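# Transfer a row of on-edge blocks into the tray

## Task

Carry the row of blocks into the tray so they end up standing on edge and pressed face against face, then release them and pull the grippers away.

## Robot and tools

Robot: two arms, left_arm and right_arm, each ending in a two-finger gripper. Despite the names, left_arm is simply the one on the +y side. Bases in the scene frame: left_arm at (+0.030, +0.271, 0) m, right_arm at (-0.036, -0.333, 0) m, each yawed very slightly. Scene frame: origin on the table top midway between the arms, +x out over the table, +z up.

Gripper frame: fingers point along the gripper's own +z and close along its y. The reported end_effector_position sits between the finger pads, roughly 1 cm short of the tips. A wrist camera mount sticks out near the gripper and can collide with things.

The command row (used by execute_actions and move): exactly 14 numbers, each in [-1, 1], always covering both arms even if one is idle. Order: dx, dy, dz, rx, ry, rz, opening for left_arm, then the same seven for right_arm. The first six are an offset, not a pose: a displacement of that gripper from its measured pose at the start of the action, expressed in the gripper's own axes. Scale: 1.0 equals 0.6 m of travel or 180 degrees of turn; rx, ry, rz form a single rotation vector. Opening is absolute: +1 fully open (0.094 m apart), -1 closed. Optionally 12 extra numbers in [0, 1] may follow: stiffness multipliers for the six joints of left_arm, then six of right_arm, lasting until changed.

execute_actions(actions): a list of up to 15 actions; each action is a table of up to 15 rows, one row per 1/30 s step, and a short table repeats its final row to fill 15 steps. Every row in an action is an offset from the pose at that action's start, not from the preceding row. For a call's first action, the reference is the last pose a result printed. An empty list just returns state and images. Each step the target is clipped to within 70 mm and 16 degrees of the measured pose, so big offsets need several actions; after an action the arm stops at its last clipped target. Position wins over orientation when both cannot be met.

move(target, speed, blocking): drives each gripper in a straight line to the offset given in one 14-number row, measured from the pose in the latest result showing one. speed is in m/s, 0.002 to 0.5 (default 0.25); rotation is capped at twice that in rad/s. Duration 0.5 to 10 s, cut off at 10 s. Openings are applied at the start. Paths ignore obstacles and the other arm; grippers lag and can overshoot speed, mainly with a near-straight arm. Faster contact and targets far beyond the contact point press harder. blocking=false returns after 0.5 s while motion continues; poll with wait(0) and don't send new actions or moves until a result shows it ended (or call stop). The move line reports how it ended: done, off_target, moving, held, fault, plus limits such as paced (pose clipped) or held (a safety check blocked steps; the arm may then jump quickly). Distances from targets are listed.

wait(seconds): 0 to 10, arms keep their last command; returns early if a running move finishes. stop(): brakes a running move, needing stopping distance; fingers keep moving. zoom_image(camera, region): camera is cam_high, cam_left_wrist or cam_right_wrist (each 504x504); region [x0, y0, x1, y1] in pixels from top-left, at most 504 by 504. read_manual(section): returns licence text only, no motion. finished_scene(scene): pass the current scene's number; it ends the scene irreversibly and reports success, so call it only when the blocks rest correctly in the tray and the grippers are open and clear.

Reading results: the state line lists each gripper's position (m) and quat_wxyz in the scene frame; printed positions may be off, more at long reach. Hand target lines show where the controller is now steering. grip_measured gives finger opening on the command scale (last Joint positions value is metres). Step readings list positions at some steps; HELD with an arm label marks blocked steps. A pose unreachable line means a clearance check altered or blocked that arm's command. Joint torques are noisy, offset and include friction. MOTOR HOT appears from 75 °C; at 90 °C the arm is halted 10 s; at 100 °C it goes limp and drops. Joint ranges (rad): waist -2.618 to 3.054, shoulder 0 to 3.142, elbow 0 to 3.142, wrist pitch -1.571 to 1.571, wrist yaw -1.571 to 1.571, wrist roll -2.094 to 2.094.

Practical points: arms tend to finish a centimetre or more low and can keep sagging under zero offsets; to hold an arm, send the correcting offset back to its desired pose in the first call of a reply and zeros afterwards, aiming higher if it still droops. The robot keeps executing while you think. To grip, command about 0.03 below the current grip_measured (less for a gentler grip); finger force is roughly 50 to 62 N per pad. Brief external tugs or pushes may occur. Avoid: knocking or placing anything off the table (fails the task), dropping or slamming blocks, tipping them off their edges, pressing hard into things, and letting the arms strike or push each other. Smooth, quick, low-effort motion is preferred.

Each tool is called after "Request:" as a command line: name --argument value for each argument, lists and objects as JSON in quotes; but a table of rows of numbers goes row by row, as --pt "numbers of a row", without its own name.

## Session

Request:
execute_actions --actions '[]'

Scene clock: 0.00 s.
left_arm: end_effector_position=(+0.3653, +0.2872, +0.2364) grip_measured=+1.000 end_effector_quat_wxyz=(+0.593, -0.247, +0.750, +0.156) | right_arm: end_effector_position=(+0.5864, -0.3765, +0.1557) grip_measured=+1.000 end_effector_quat_wxyz=(+0.603, +0.454, +0.579, -0.307)
Joint positions: left_arm=[-0.373  1.065  0.664 -0.021 -0.923 -0.405  0.094] | right_arm=[0.126 2.616 2.155 0.101 1.33  0.545 0.094]
Joint velocities: left_arm=[ 0.012 -0.002  0.002  0.037  0.037 -0.007  0.   ] | right_arm=[ 0.007 -0.012 -0.017  0.022 -0.066  0.051  0.   ]
Joint torques (N m, as the arm reports them, + toward a larger angle): no reading
Hand target (left_arm): +0.365, +0.288, +0.245; +0.602, -0.254, +0.742, +0.151
Hand target (right_arm): +0.586, -0.377, +0.167; +0.607, +0.458, +0.574, -0.304
Joint stiffness scale: left_arm=[1. 1. 1. 1. 1. 1.] | right_arm=[1. 1. 1. 1. 1. 1.]

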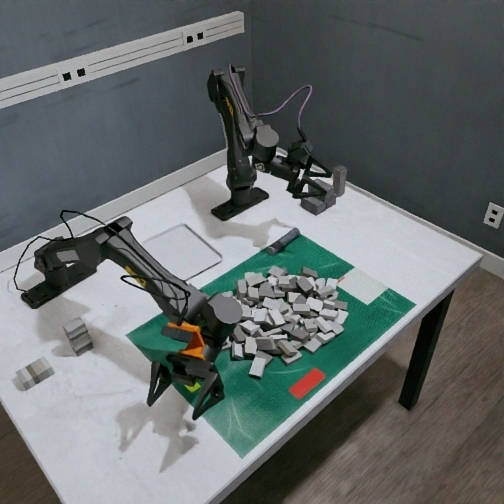

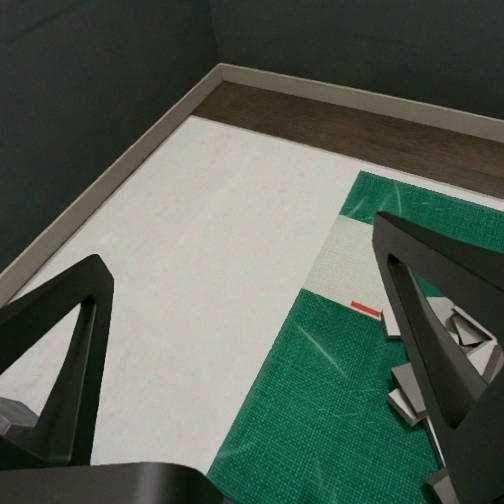

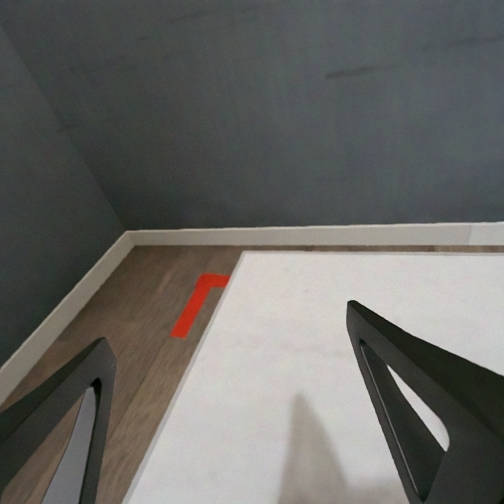

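Request:
zoom_image --camera "cam_high" --region '[0, 200, 250, 420]'

Request:
zoom_image --camera "cam_high" --region '[200, 130, 400, 280]'

Region (0, 200, 250, 420) of cam_high's 504x504 image, scaled by 2.016, with more detail than that image has; it fills the top 444 rows of this view, and the rest is white.

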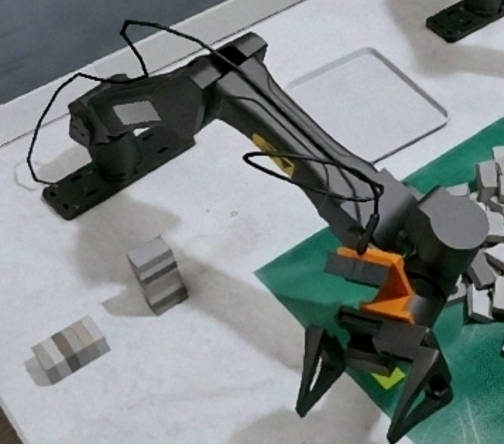

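Region (200, 130, 400, 280) of cam_high's 504x504 image, scaled by 2.520, with more detail than that image has; it fills the top 378 rows of this view, and the rest is white.

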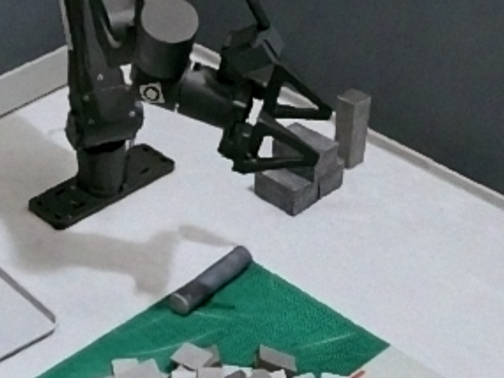

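Request:
move --target '[0,0,0,0,0,0,1,-0.28,-0.617,-0.137,0,0.5,0,1]'

Scene clock: 14.07 s.
left_arm: end_effector_position=(+0.3654, +0.2871, +0.2363) grip_measured=+1.000 end_effector_quat_wxyz=(+0.593, -0.247, +0.750, +0.155) | right_arm: end_effector_position=(+0.2069, -0.4805, +0.2709) grip_measured=+1.000 end_effector_quat_wxyz=(+0.154, +0.551, +0.816, +0.087)
Joint positions: left_arm=[-0.373  1.065  0.664 -0.021 -0.922 -0.405  0.094] | right_arm=[-0.755  1.458  1.732 -1.545 -0.196  0.547  0.094]
Joint velocities: left_arm=[-0.017  0.037 -0.012 -0.037 -0.081 -0.095  0.   ] | right_arm=[ 0.007  0.002 -0.007 -0.007 -0.037 -0.022  0.   ]
Joint torques (N m, as the arm reports them, + toward a larger angle): left_arm=[ 0.04 -2.48  7.2   1.29 -0.2  -0.02] | right_arm=[-0.82 -5.    5.48  0.76 -0.15 -0.15]
Hand target (left_arm): +0.365, +0.287, +0.236; +0.593, -0.247, +0.750, +0.156
Hand target (right_arm): +0.201, -0.477, +0.269; +0.147, +0.550, +0.817, +0.091
Off the commanded pose (left_arm): 0.000 m, 0 deg.
Off the commanded pose (right_arm): 0.019 m, 16 deg.
Joint stiffness scale: left_arm=[1. 1. 1. 1. 1. 1.] | right_arm=[1. 1. 1. 1. 1. 1.]
joint sent to its limit (right arm) — the command would take joint 4 (wrist pitch) past its lower limit, so that joint was sent only as far as its limit.
move: off_target (right_arm); limits=paced

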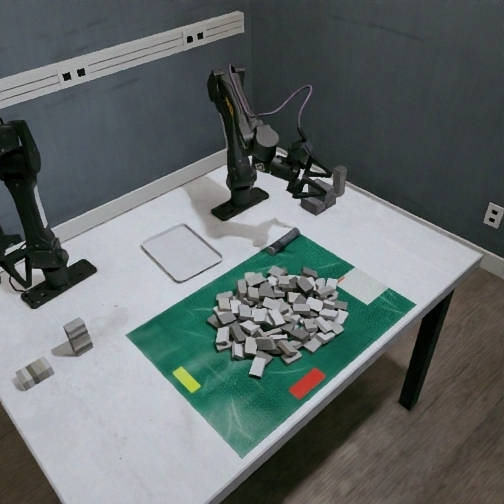

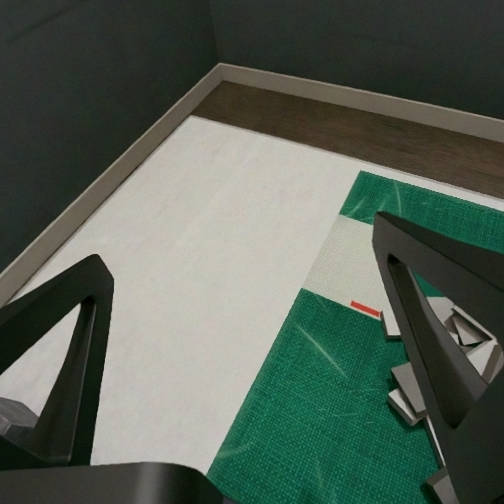

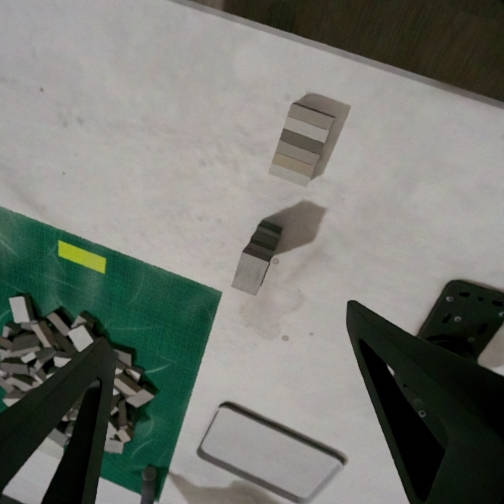

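Request:
move --target '[0,0,0,0,0,0,1,-0.23,0.04,0.105,0,0.08,0,1]'

Scene clock: 22.80 s.
left_arm: end_effector_position=(+0.3654, +0.2870, +0.2363) grip_measured=+1.000 end_effector_quat_wxyz=(+0.593, -0.247, +0.750, +0.155) | right_arm: end_effector_position=(+0.2957, -0.5979, +0.2229) grip_measured=+1.000 end_effector_quat_wxyz=(+0.131, +0.551, +0.812, +0.140)
Joint positions: left_arm=[-0.373  1.065  0.664 -0.021 -0.921 -0.405  0.094] | right_arm=[-0.896  2.054  2.241 -1.553 -0.329  0.414  0.094]
Joint velocities: left_arm=[ 0.007  0.007 -0.002 -0.007 -0.037 -0.037  0.   ] | right_arm=[-0.002  0.017 -0.022  0.037 -0.007  0.022  0.   ]
Joint torques (N m, as the arm reports them, + toward a larger angle): left_arm=[ 0.04 -2.44  7.3   1.28 -0.2   0.01] | right_arm=[-0.73 -9.62 10.5   0.64 -0.29 -0.14]
Hand target (left_arm): +0.365, +0.287, +0.236; +0.593, -0.247, +0.750, +0.155
Hand target (right_arm): +0.297, -0.600, +0.237; +0.152, +0.545, +0.813, +0.140
Off the commanded pose (left_arm): 0.000 m, 0 deg.
Off the commanded pose (right_arm): 0.018 m, 10 deg.
Joint stiffness scale: left_arm=[1. 1. 1. 1. 1. 1.] | right_arm=[1. 1. 1. 1. 1. 1.]
joint sent to its limit (right arm) — the command would take joint 4 (wrist pitch) past its lower limit, so that joint was sent only as far as its limit.
move: off_target (right_arm)

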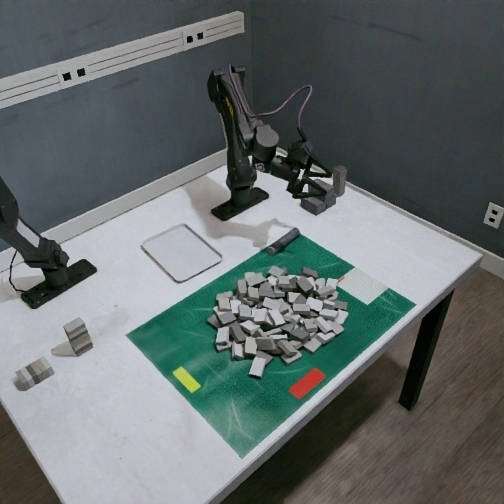

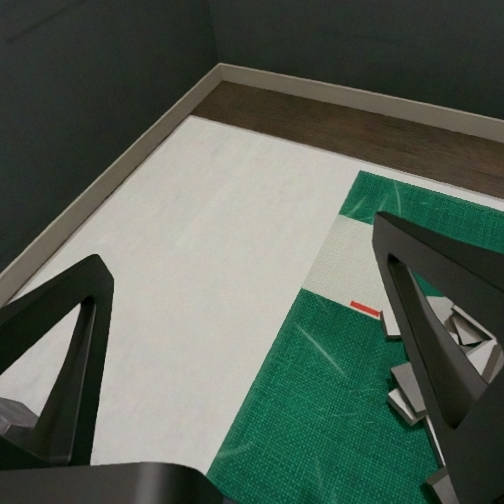

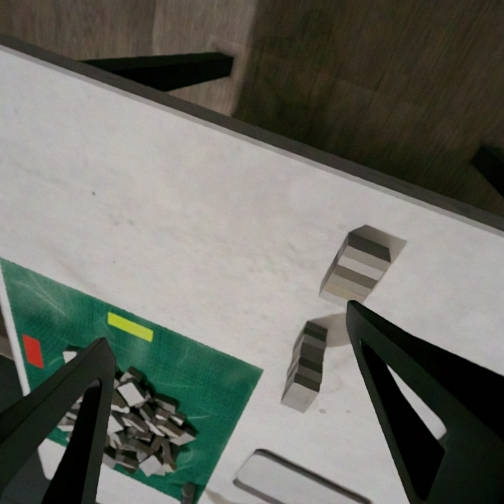

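Request:
move --target '[0,0,0,0,0,0,1,0.113,-0.128,0.067,0,0,-0.37,1]'

Scene clock: 28.93 s.
left_arm: end_effector_position=(+0.3655, +0.2869, +0.2362) grip_measured=+1.000 end_effector_quat_wxyz=(+0.593, -0.246, +0.750, +0.155) | right_arm: end_effector_position=(+0.2197, -0.5599, +0.1512) grip_measured=+1.000 end_effector_quat_wxyz=(+0.172, +0.017, +0.984, +0.051)
Joint positions: left_arm=[-0.373  1.065  0.664 -0.021 -0.921 -0.405  0.094] | right_arm=[-0.982  1.686  1.472 -1.211 -0.331 -0.838  0.094]
Joint velocities: left_arm=[ 0.002 -0.007 -0.012 -0.037 -0.022 -0.051  0.   ] | right_arm=[-0.017  0.012 -0.007  0.007  0.11   0.022  0.   ]
Joint torques (N m, as the arm reports them, + toward a larger angle): left_arm=[-0.05 -2.45  7.18  1.31 -0.2   0.  ] | right_arm=[-0.98 -8.23  5.98  0.8  -0.36 -0.13]
Hand target (left_arm): +0.365, +0.287, +0.236; +0.593, -0.246, +0.750, +0.155
Hand target (right_arm): +0.219, -0.560, +0.156; +0.186, +0.015, +0.981, +0.044
Off the commanded pose (left_arm): 0.000 m, 0 deg.
Off the commanded pose (right_arm): 0.002 m, 2 deg.
Joint stiffness scale: left_arm=[1. 1. 1. 1. 1. 1.] | right_arm=[1. 1. 1. 1. 1. 1.]
move: done

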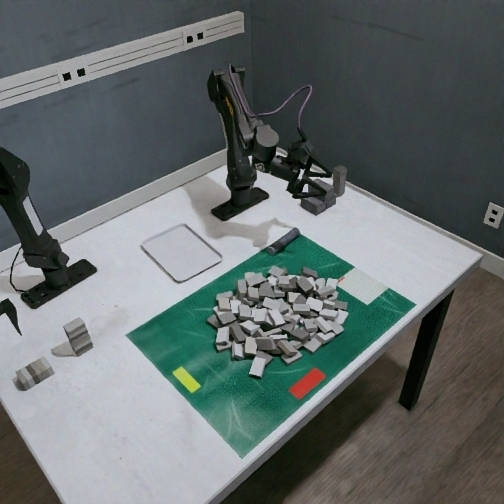

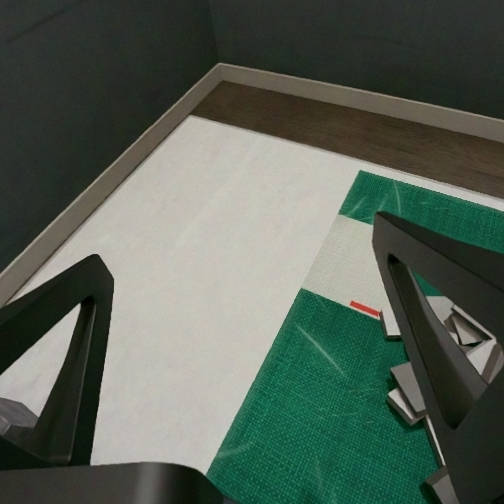

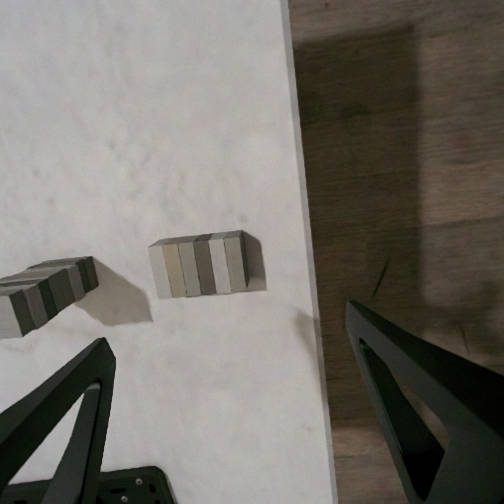

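Request:
move --target '[0,0,0,0,0,0,1,-0.108,0.028,0.092,0.03,0.11,0,1]'

Scene clock: 32.00 s.
left_arm: end_effector_position=(+0.3655, +0.2867, +0.2362) grip_measured=+1.000 end_effector_quat_wxyz=(+0.593, -0.246, +0.751, +0.155) | right_arm: end_effector_position=(+0.2970, -0.5357, +0.1099) grip_measured=+1.000 end_effector_quat_wxyz=(-0.007, +0.014, +1.000, +0.015)
Joint positions: left_arm=[-0.373  1.065  0.664 -0.021 -0.92  -0.405  0.094] | right_arm=[-0.642  2.064  1.851 -1.386 -0.019 -0.53   0.094]
Joint velocities: left_arm=[ 0.002  0.007 -0.012  0.007 -0.007  0.022  0.   ] | right_arm=[-0.007 -0.007 -0.022 -0.022  0.007 -0.081  0.   ]
Joint torques (N m, as the arm reports them, + toward a larger angle): left_arm=[-0.08 -2.42  7.33  1.33 -0.19 -0.02] | right_arm=[ 0.09 -9.33 10.83  0.02  0.12  0.07]
Hand target (left_arm): +0.365, +0.287, +0.236; +0.593, -0.246, +0.750, +0.155
Hand target (right_arm): +0.300, -0.538, +0.120; +0.000, +0.017, +1.000, +0.008
Off the commanded pose (left_arm): 0.000 m, 0 deg.
Off the commanded pose (right_arm): 0.015 m, 1 deg.
Joint stiffness scale: left_arm=[1. 1. 1. 1. 1. 1.] | right_arm=[1. 1. 1. 1. 1. 1.]
move: off_target (right_arm)

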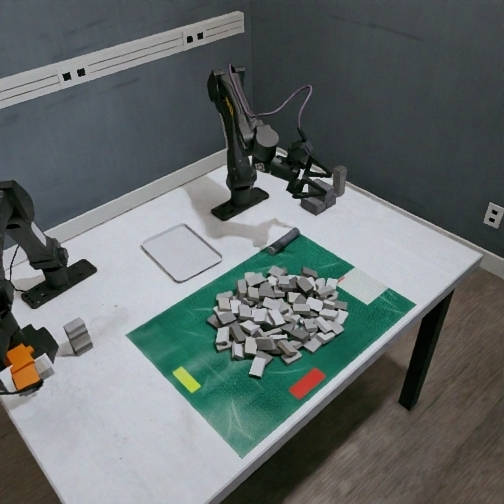

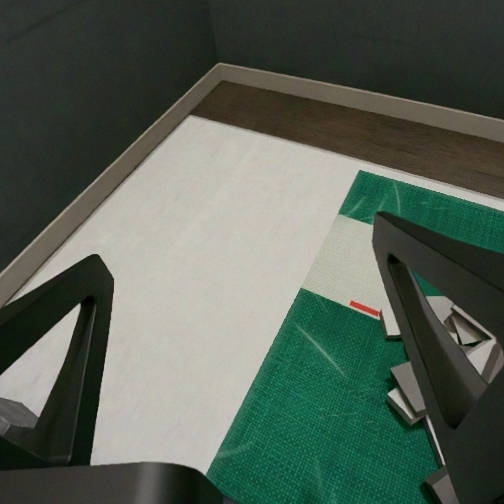

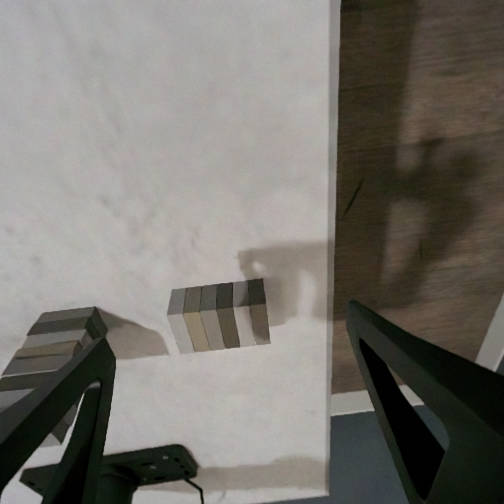

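Request:
move --target '[0,0,0,0,0,0,1,0,0,0.06,0,0,0,0.7]' --speed 0.1

Scene clock: 35.20 s.
left_arm: end_effector_position=(+0.3656, +0.2867, +0.2362) grip_measured=+1.000 end_effector_quat_wxyz=(+0.593, -0.246, +0.751, +0.154) | right_arm: end_effector_position=(+0.2954, -0.5349, +0.0785) grip_measured=+0.702 end_effector_quat_wxyz=(-0.008, +0.015, +1.000, +0.016)
Joint positions: left_arm=[-0.373  1.065  0.664 -0.021 -0.919 -0.405  0.094] | right_arm=[-0.642  2.064  1.727 -1.264 -0.019 -0.529  0.08 ]
Joint velocities: left_arm=[-0.012 -0.012  0.012  0.022 -0.007  0.037  0.   ] | right_arm=[-0.007 -0.002  0.002  0.037 -0.037  0.007 -0.001]
Joint torques (N m, as the arm reports them, + toward a larger angle): left_arm=[-0.14 -2.46  7.28  1.33 -0.22 -0.01] | right_arm=[ 0.13 -9.08  5.97  0.41  0.01 -0.03]
Hand target (left_arm): +0.366, +0.287, +0.236; +0.593, -0.246, +0.751, +0.155
Hand target (right_arm): +0.296, -0.535, +0.074; -0.007, +0.014, +1.000, +0.015
Off the commanded pose (left_arm): 0.000 m, 0 deg.
Off the commanded pose (right_arm): 0.005 m, 0 deg.
Joint stiffness scale: left_arm=[1. 1. 1. 1. 1. 1.] | right_arm=[1. 1. 1. 1. 1. 1.]
move: done

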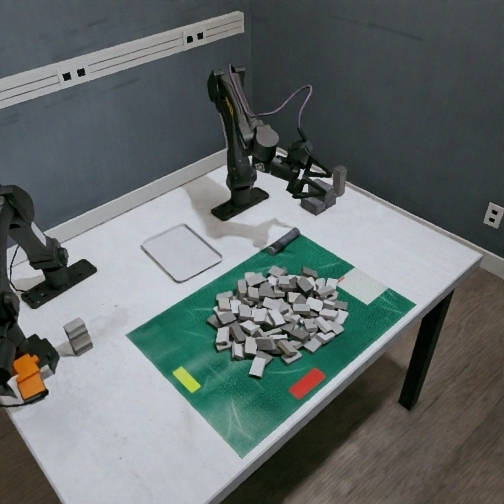

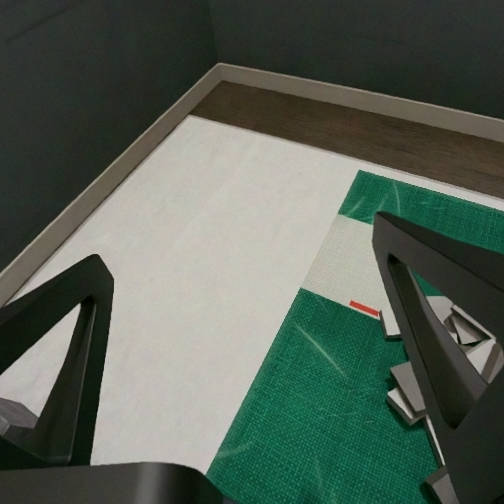

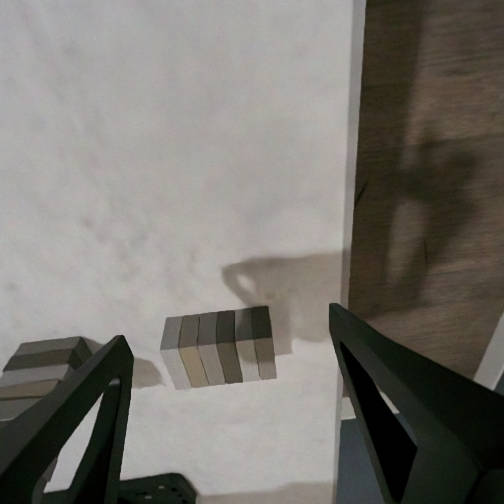

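Request:
move --target '[0,0,0,0,0,0,1,0.042,0,0.05,0,0,-0.028,0.9]' --speed 0.1

Scene clock: 39.63 s.
left_arm: end_effector_position=(+0.3656, +0.2866, +0.2361) grip_measured=+1.000 end_effector_quat_wxyz=(+0.593, -0.246, +0.751, +0.154) | right_arm: end_effector_position=(+0.2704, -0.5304, +0.0450) grip_measured=+0.898 end_effector_quat_wxyz=(-0.019, -0.029, +0.999, +0.025)
Joint positions: left_arm=[-0.373  1.065  0.664 -0.021 -0.919 -0.405  0.094] | right_arm=[-0.668  2.023  1.53  -1.137 -0.019 -0.643  0.089]
Joint velocities: left_arm=[ 0.002 -0.007 -0.002  0.007  0.037 -0.051  0.   ] | right_arm=[-0.007 -0.007 -0.012 -0.022 -0.066 -0.022 -0.   ]
Joint torques (N m, as the arm reports them, + toward a larger angle): left_arm=[-0.03 -2.38  7.39  1.28 -0.18 -0.01] | right_arm=[ -0.95 -10.47   5.51   0.34   0.05  -0.12]
Hand target (left_arm): +0.366, +0.287, +0.236; +0.593, -0.246, +0.751, +0.154
Hand target (right_arm): +0.269, -0.534, +0.049; -0.008, -0.029, +0.999, +0.016
Off the commanded pose (left_arm): 0.000 m, 0 deg.
Off the commanded pose (right_arm): 0.005 m, 2 deg.
Joint stiffness scale: left_arm=[1. 1. 1. 1. 1. 1.] | right_arm=[1. 1. 1. 1. 1. 1.]
move: done

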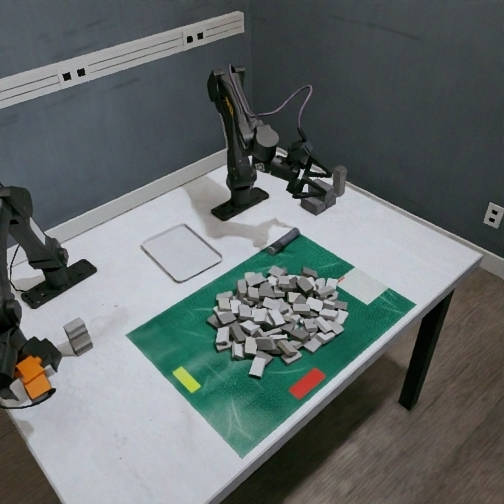

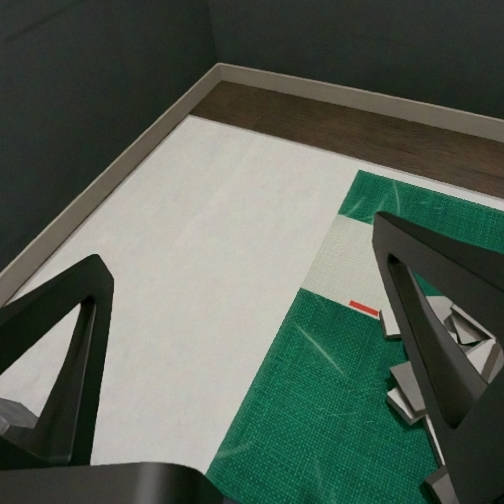

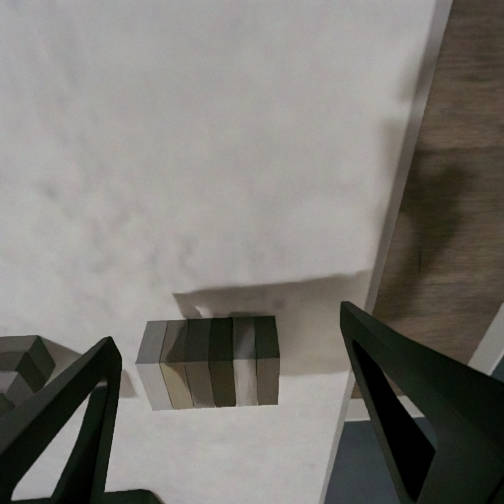

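Request:
move --target '[0,0,0,0,0,0,1,0.008,0.017,0,0,0,0,0.9]' --speed 0.05

Request:
move --target '[0,0,0,0,0,0,1,0,0,0.042,0,0,0,0.9]' --speed 0.05

Scene clock: 42.53 s.
left_arm: end_effector_position=(+0.3657, +0.2865, +0.2361) grip_measured=+1.000 end_effector_quat_wxyz=(+0.593, -0.246, +0.751, +0.154) | right_arm: end_effector_position=(+0.2637, -0.5239, +0.0410) grip_measured=+0.898 end_effector_quat_wxyz=(-0.027, -0.028, +0.999, +0.030)
Joint positions: left_arm=[-0.373  1.065  0.664 -0.021 -0.918 -0.405  0.094] | right_arm=[-0.663  2.013  1.497 -1.134 -0.019 -0.636  0.089]
Joint velocities: left_arm=[-0.002  0.002 -0.012  0.007  0.037 -0.051  0.   ] | right_arm=[ 0.002 -0.022 -0.017  0.007 -0.007 -0.037 -0.001]
Joint torques (N m, as the arm reports them, + toward a larger angle): left_arm=[-0.1  -2.53  7.31  1.29 -0.18 -0.05] | right_arm=[  0.89 -10.4    5.54   0.2    0.02   0.05]
Hand target (left_arm): +0.366, +0.287, +0.236; +0.593, -0.246, +0.751, +0.154
Hand target (right_arm): +0.265, -0.521, +0.046; -0.019, -0.029, +0.999, +0.025
Off the commanded pose (left_arm): 0.000 m, 0 deg.
Off the commanded pose (right_arm): 0.006 m, 1 deg.
Joint stiffness scale: left_arm=[1. 1. 1. 1. 1. 1.] | right_arm=[1. 1. 1. 1. 1. 1.]
move: done

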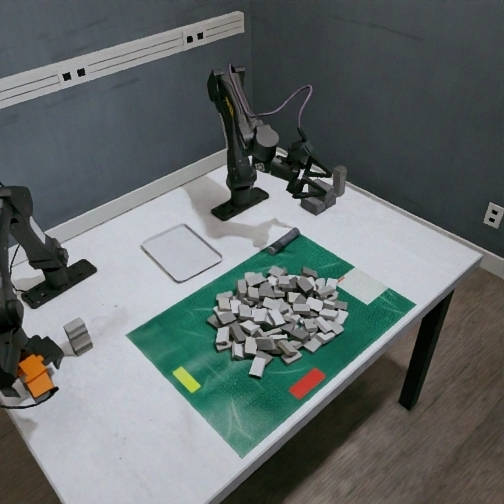

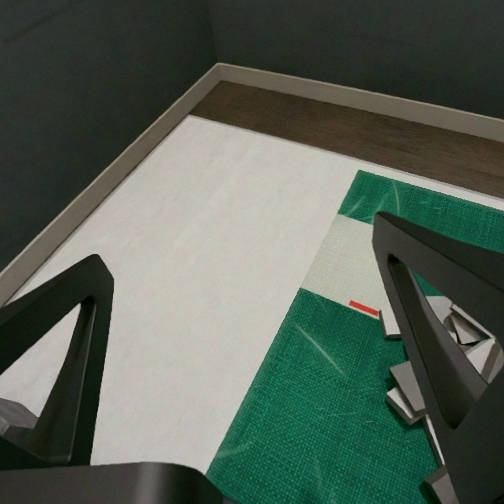

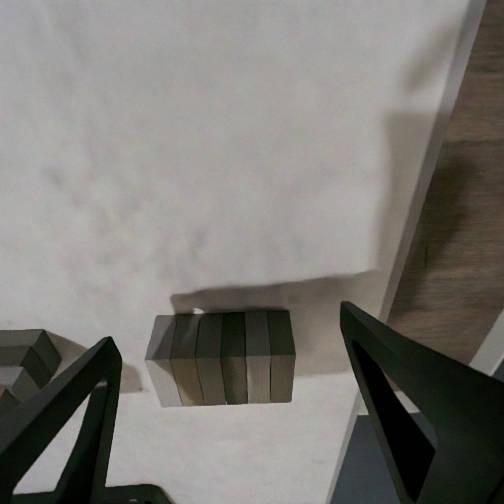

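Scene clock: 43.50 s.
left_arm: end_effector_position=(+0.3658, +0.2863, +0.2360) grip_measured=+1.000 end_effector_quat_wxyz=(+0.593, -0.245, +0.751, +0.154) | right_arm: end_effector_position=(+0.2624, -0.5231, +0.0201) grip_measured=+0.898 end_effector_quat_wxyz=(-0.029, -0.028, +0.999, +0.031)
Joint positions: left_arm=[-0.373  1.065  0.664 -0.021 -0.917 -0.405  0.094] | right_arm=[-0.663  2.034  1.441 -1.06  -0.019 -0.636  0.089]
Joint velocities: left_arm=[ 0.002 -0.012 -0.007 -0.037  0.007 -0.051  0.   ] | right_arm=[-0.017 -0.007 -0.002 -0.007 -0.022 -0.007 -0.001]
Joint torques (N m, as the arm reports them, + toward a larger angle): left_arm=[-0.09 -2.39  7.27  1.28 -0.21  0.01] | right_arm=[ 0.05 -8.65  5.47  0.32  0.03 -0.01]
Hand target (left_arm): +0.366, +0.286, +0.236; +0.593, -0.246, +0.751, +0.154
Hand target (right_arm): +0.262, -0.522, +0.016; -0.027, -0.028, +0.999, +0.030
Off the commanded pose (left_arm): 0.000 m, 0 deg.
Off the commanded pose (right_arm): 0.004 m, 0 deg.
Joint stiffness scale: left_arm=[1. 1. 1. 1. 1. 1.] | right_arm=[1. 1. 1. 1. 1. 1.]
move: done

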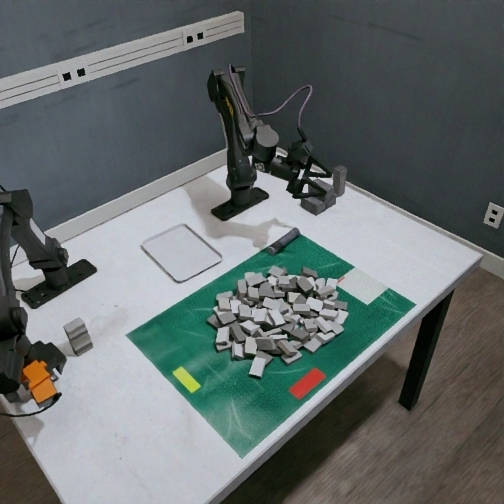

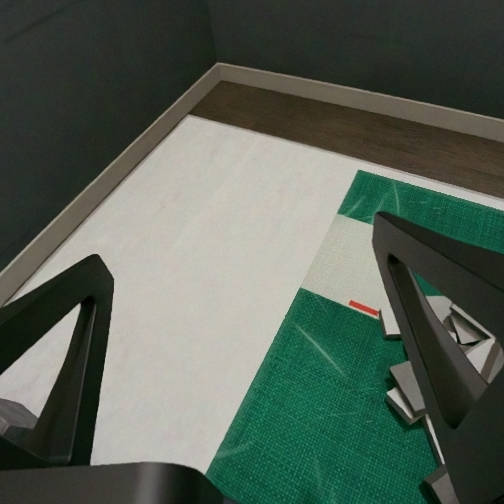

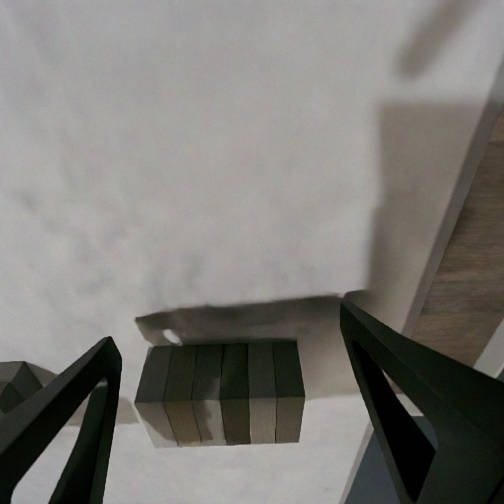

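Request:
move --target '[0,0,0,0,0,0,1,-0.01,0,0.012,0,0,0,0.0]' --speed 0.03

Scene clock: 45.73 s.
left_arm: end_effector_position=(+0.3658, +0.2862, +0.2360) grip_measured=+1.000 end_effector_quat_wxyz=(+0.593, -0.245, +0.751, +0.153) | right_arm: end_effector_position=(+0.2608, -0.5220, +0.0125) grip_measured=+0.002 end_effector_quat_wxyz=(-0.037, -0.027, +0.998, +0.037)
Joint positions: left_arm=[-0.373  1.065  0.664 -0.021 -0.916 -0.405  0.094] | right_arm=[-0.663  2.057  1.441 -1.059 -0.019 -0.633  0.047]
Joint velocities: left_arm=[ 0.012 -0.012 -0.007  0.037 -0.095 -0.007  0.   ] | right_arm=[-0.007 -0.002 -0.002  0.007  0.066 -0.007 -0.001]
Joint torques (N m, as the arm reports them, + toward a larger angle): left_arm=[-0.07 -2.47  7.21  1.3  -0.2  -0.01] | right_arm=[ 1.07 -8.69  7.39  0.25  0.02  0.05]
Hand target (left_arm): +0.366, +0.286, +0.236; +0.593, -0.245, +0.751, +0.153
Hand target (right_arm): +0.268, -0.522, +0.012; -0.029, -0.028, +0.999, +0.031
Off the commanded pose (left_arm): 0.000 m, 0 deg.
Off the commanded pose (right_arm): 0.007 m, 1 deg.
Joint stiffness scale: left_arm=[1. 1. 1. 1. 1. 1.] | right_arm=[1. 1. 1. 1. 1. 1.]
move: done

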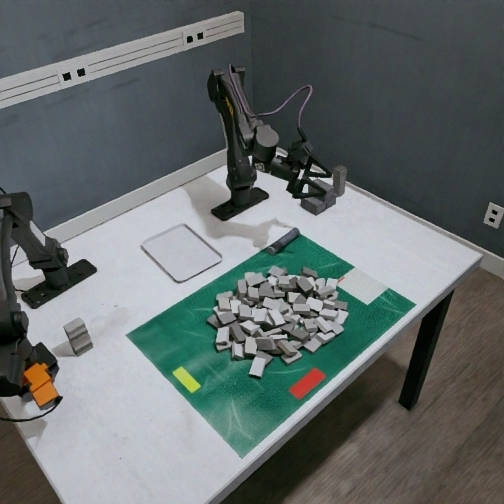

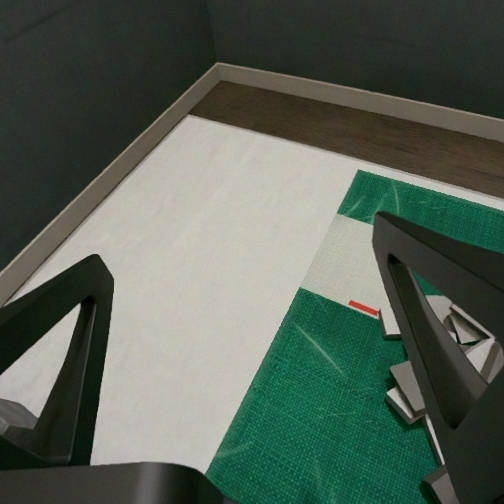

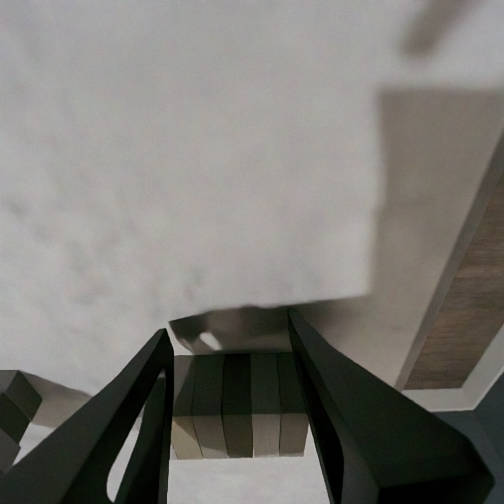

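Request:
move --target '[0,0,0,0,0,0,1,0,0,-0.015,0,0,0,0.95]' --speed 0.03

Request:
move --target '[0,0,0,0,0,0,1,0.04,0,0,0,0,0,0.95]' --speed 0.03

Scene clock: 48.93 s.
left_arm: end_effector_position=(+0.3658, +0.2862, +0.2360) grip_measured=+1.000 end_effector_quat_wxyz=(+0.593, -0.245, +0.751, +0.153) | right_arm: end_effector_position=(+0.2590, -0.5194, +0.0138) grip_measured=+0.947 end_effector_quat_wxyz=(-0.040, -0.026, +0.998, +0.042)
Joint positions: left_arm=[-0.373  1.065  0.664 -0.021 -0.916 -0.405  0.094] | right_arm=[-0.662  2.054  1.441 -1.072 -0.024 -0.633  0.091]
Joint velocities: left_arm=[-0.002  0.002  0.002 -0.051  0.037  0.022  0.   ] | right_arm=[ 0.007  0.002 -0.012 -0.066 -0.007 -0.022  0.   ]
Joint torques (N m, as the arm reports them, + toward a larger angle): left_arm=[-0.03 -2.5   7.23  1.29 -0.19 -0.03] | right_arm=[-0.12 -9.12  9.19 -0.2   0.13 -0.03]
Hand target (left_arm): +0.366, +0.286, +0.236; +0.593, -0.245, +0.751, +0.153
Hand target (right_arm): +0.262, -0.523, +0.021; -0.037, -0.027, +0.998, +0.037
Off the commanded pose (left_arm): 0.000 m, 0 deg.
Off the commanded pose (right_arm): 0.009 m, 1 deg.
Joint stiffness scale: left_arm=[1. 1. 1. 1. 1. 1.] | right_arm=[1. 1. 1. 1. 1. 1.]
move: done

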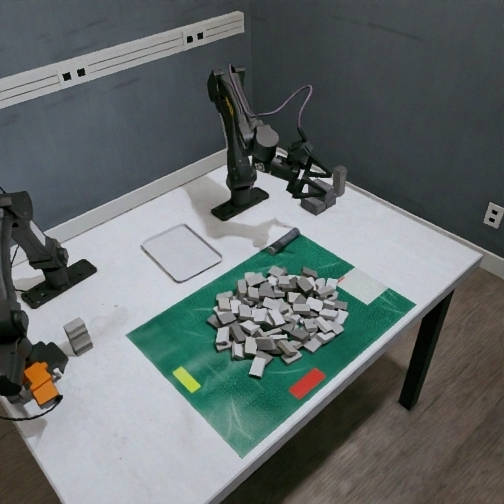

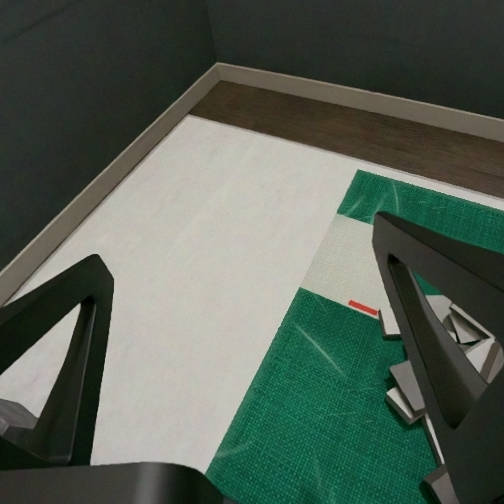

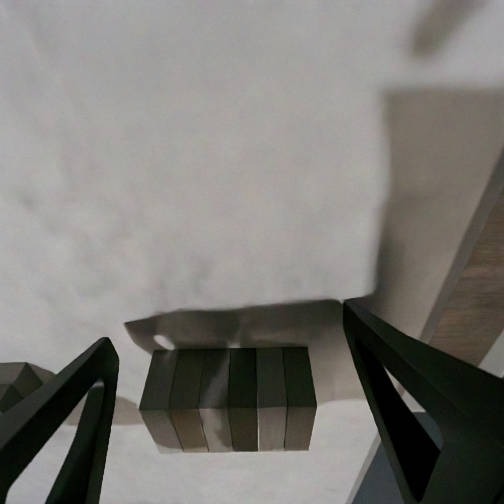

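Scene clock: 50.00 s.
left_arm: end_effector_position=(+0.3659, +0.2861, +0.2359) grip_measured=+1.000 end_effector_quat_wxyz=(+0.593, -0.245, +0.751, +0.153) | right_arm: end_effector_position=(+0.2402, -0.5197, +0.0146) grip_measured=+0.948 end_effector_quat_wxyz=(-0.043, -0.027, +0.998, +0.046)
Joint positions: left_arm=[-0.373  1.065  0.664 -0.021 -0.915 -0.405  0.094] | right_arm=[-0.694  2.007  1.373 -1.06  -0.024 -0.666  0.092]
Joint velocities: left_arm=[-0.007 -0.012  0.002  0.022  0.051 -0.007  0.   ] | right_arm=[ 0.002  0.007 -0.007  0.022 -0.007 -0.022  0.   ]
Joint torques (N m, as the arm reports them, + toward a larger angle): left_arm=[ 0.   -2.48  7.24  1.29 -0.2  -0.01] | right_arm=[-1.07 -9.71  4.67  0.11  0.11 -0.12]
Hand target (left_arm): +0.366, +0.286, +0.236; +0.593, -0.245, +0.751, +0.153
Hand target (right_arm): +0.235, -0.521, +0.016; -0.040, -0.026, +0.998, +0.042
Off the commanded pose (left_arm): 0.000 m, 0 deg.
Off the commanded pose (right_arm): 0.005 m, 1 deg.
Joint stiffness scale: left_arm=[1. 1. 1. 1. 1. 1.] | right_arm=[1. 1. 1. 1. 1. 1.]
move: done

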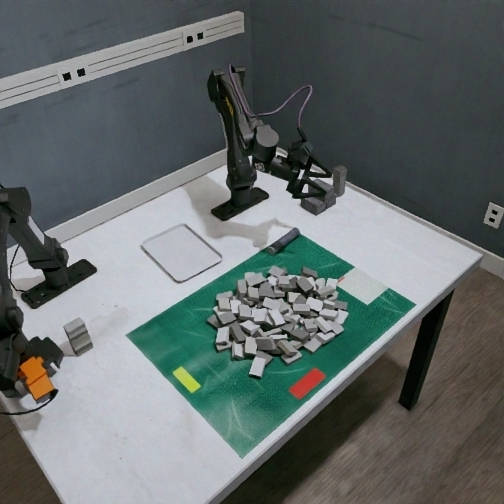

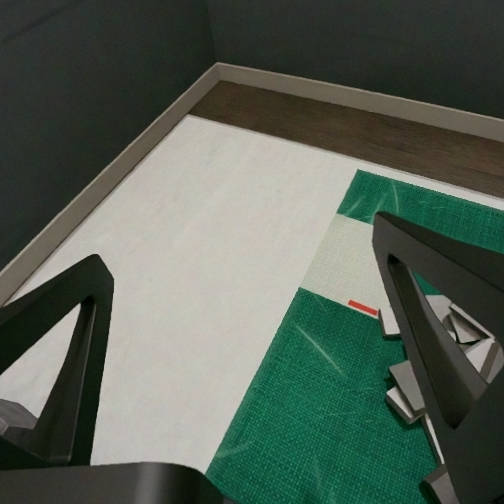

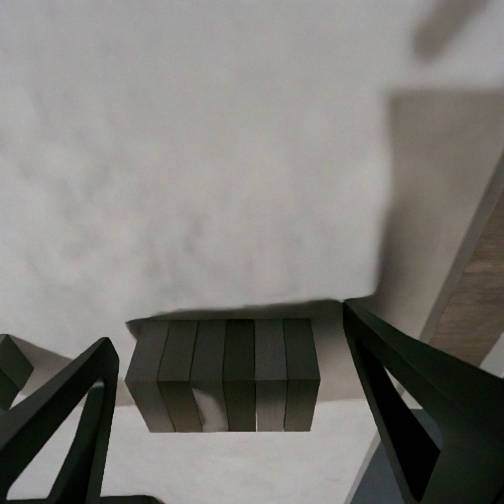

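Request:
move --target '[0,0,0,0,0,0,1,0.012,0,0,0,0,0,0.2]' --speed 0.03

Scene clock: 51.70 s.
left_arm: end_effector_position=(+0.3660, +0.2859, +0.2359) grip_measured=+1.000 end_effector_quat_wxyz=(+0.593, -0.245, +0.752, +0.152) | right_arm: end_effector_position=(+0.2400, -0.5191, +0.0147) grip_measured=+0.407 end_effector_quat_wxyz=(-0.043, -0.028, +0.998, +0.048)
Joint positions: left_arm=[-0.373  1.065  0.664 -0.021 -0.914 -0.405  0.094] | right_arm=[-0.694  2.007  1.373 -1.063 -0.026 -0.668  0.066]
Joint velocities: left_arm=[-0.012  0.002  0.012  0.007 -0.022 -0.022  0.   ] | right_arm=[-0.007 -0.007  0.002  0.007  0.037 -0.037 -0.002]
Joint torques (N m, as the arm reports them, + toward a larger angle): left_arm=[-0.11 -2.5   7.25  1.28 -0.21  0.  ] | right_arm=[-1.3  -9.63  4.4   0.08  0.09 -0.16]
Hand target (left_arm): +0.366, +0.286, +0.236; +0.593, -0.245, +0.752, +0.153
Hand target (right_arm): +0.233, -0.520, +0.015; -0.043, -0.027, +0.998, +0.046
Off the commanded pose (left_arm): 0.000 m, 0 deg.
Off the commanded pose (right_arm): 0.007 m, 0 deg.
Joint stiffness scale: left_arm=[1. 1. 1. 1. 1. 1.] | right_arm=[1. 1. 1. 1. 1. 1.]
move: done

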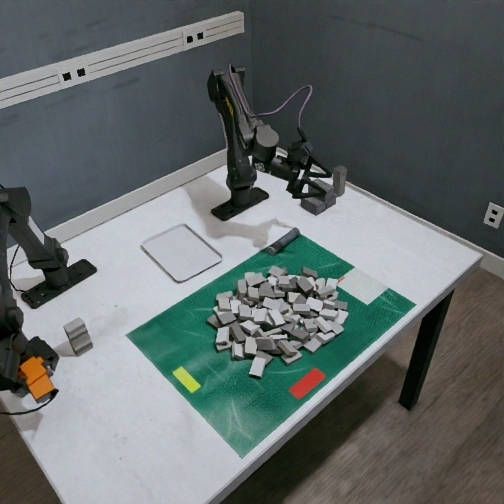

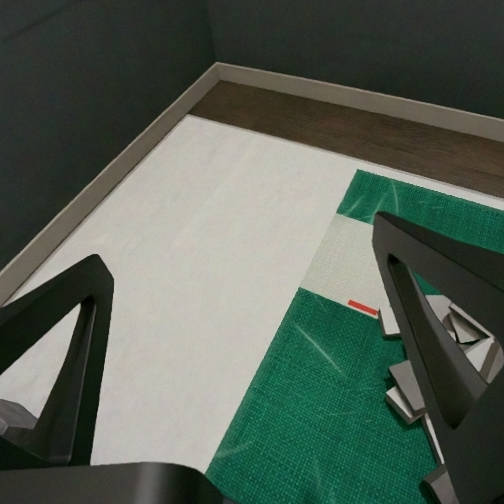

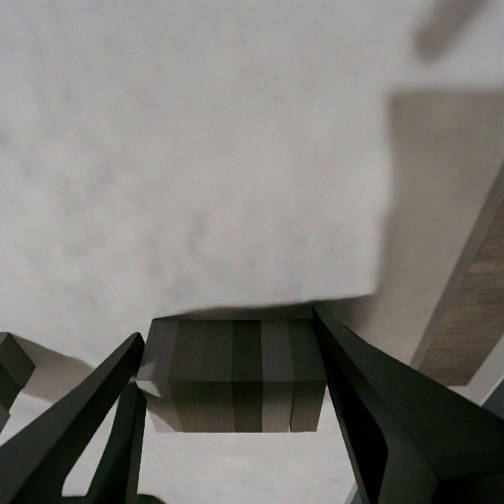

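Request:
move --target '[0,0,0,0,0,0,1,0,0,-0.2,0,0,0,0.2]' --speed 0.1

Request:
move --target '[0,0,0,0,0,0,1,0.25,0.75,0,0,0,0,0.2]' --speed 0.15

Scene clock: 58.73 s.
left_arm: end_effector_position=(+0.3660, +0.2858, +0.2358) grip_measured=+1.000 end_effector_quat_wxyz=(+0.593, -0.245, +0.752, +0.152) | right_arm: end_effector_position=(+0.2547, -0.5294, +0.1146) grip_measured=+0.407 end_effector_quat_wxyz=(-0.048, -0.028, +0.997, +0.052)
Joint positions: left_arm=[-0.373  1.065  0.664 -0.021 -0.914 -0.405  0.094] | right_arm=[-0.694  2.016  1.791 -1.485 -0.026 -0.668  0.066]
Joint velocities: left_arm=[-0.002 -0.012 -0.007  0.037 -0.007 -0.007  0.   ] | right_arm=[-0.012  0.002 -0.012 -0.022  0.051 -0.007  0.001]
Joint torques (N m, as the arm reports them, + toward a larger angle): left_arm=[ 0.03 -2.48  7.36  1.3  -0.22  0.01] | right_arm=[ -0.56 -10.02  11.59  -0.62   0.04  -0.09]
Hand target (left_arm): +0.366, +0.286, +0.236; +0.593, -0.245, +0.752, +0.152
Hand target (right_arm): +0.252, -0.530, +0.133; -0.042, -0.028, +0.998, +0.048
Off the commanded pose (left_arm): 0.000 m, 0 deg.
Off the commanded pose (right_arm): 0.020 m, 1 deg.
Joint stiffness scale: left_arm=[1. 1. 1. 1. 1. 1.] | right_arm=[1. 1. 1. 1. 1. 1.]
move: off_target (right_arm)

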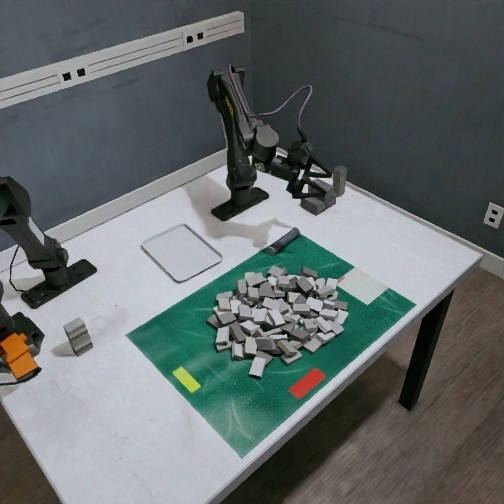

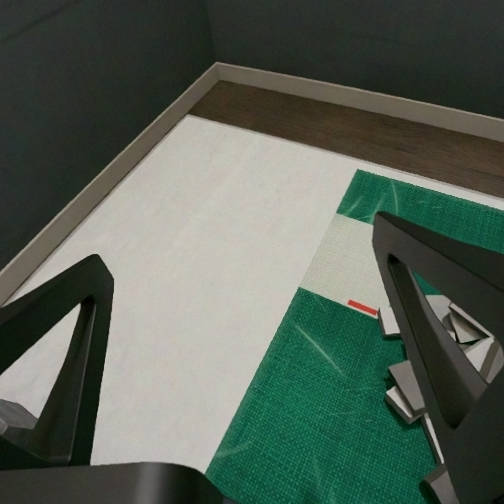

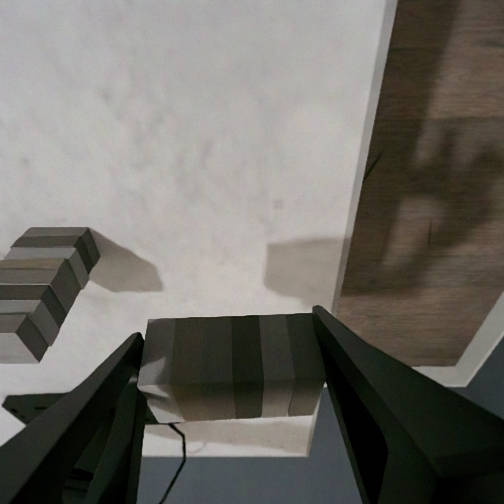

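Scene clock: 62.47 s.
left_arm: end_effector_position=(+0.3660, +0.2858, +0.2358) grip_measured=+1.000 end_effector_quat_wxyz=(+0.593, -0.245, +0.752, +0.152) | right_arm: end_effector_position=(+0.0738, -0.0933, +0.1659) grip_measured=+0.407 end_effector_quat_wxyz=(-0.065, -0.028, +0.997, +0.035)
Joint positions: left_arm=[-0.373  1.065  0.664 -0.021 -0.913 -0.405  0.094] | right_arm=[ 0.952  1.551  1.429 -1.459 -0.148  0.979  0.066]
Joint velocities: left_arm=[ 0.002  0.002  0.007 -0.007 -0.007  0.037  0.   ] | right_arm=[ 0.017 -0.002 -0.012  0.007 -0.007  0.007 -0.001]
Joint torques (N m, as the arm reports them, + toward a larger angle): left_arm=[-0.03 -2.44  7.26  1.29 -0.19  0.02] | right_arm=[ 0.75 -5.74 12.28  0.12 -0.18  0.06]
Hand target (left_arm): +0.366, +0.286, +0.236; +0.593, -0.245, +0.752, +0.152
Hand target (right_arm): +0.074, -0.085, +0.182; -0.056, -0.029, +0.996, +0.060
Off the commanded pose (left_arm): 0.000 m, 0 deg.
Off the commanded pose (right_arm): 0.014 m, 3 deg.
Joint stiffness scale: left_arm=[1. 1. 1. 1. 1. 1.] | right_arm=[1. 1. 1. 1. 1. 1.]
move: off_target (right_arm)

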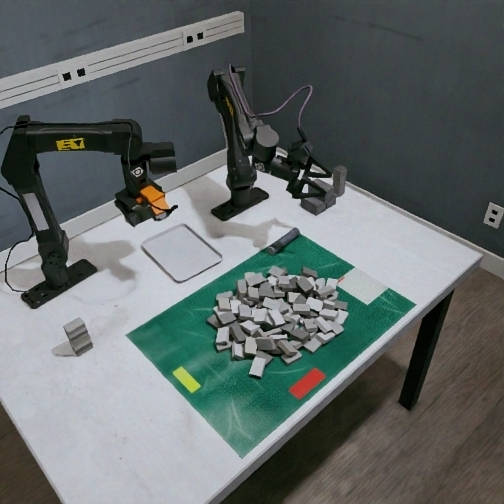

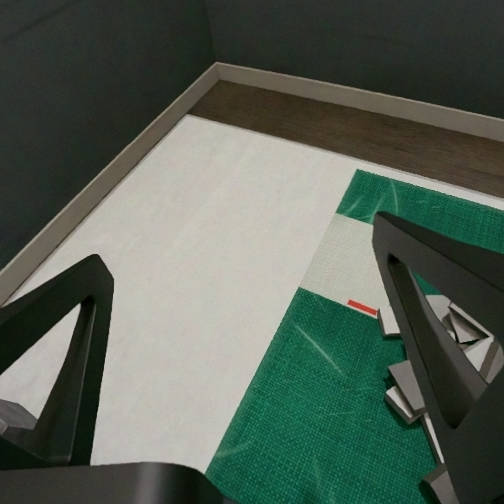

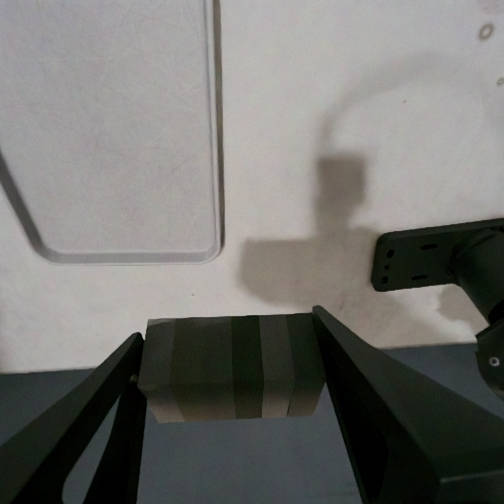

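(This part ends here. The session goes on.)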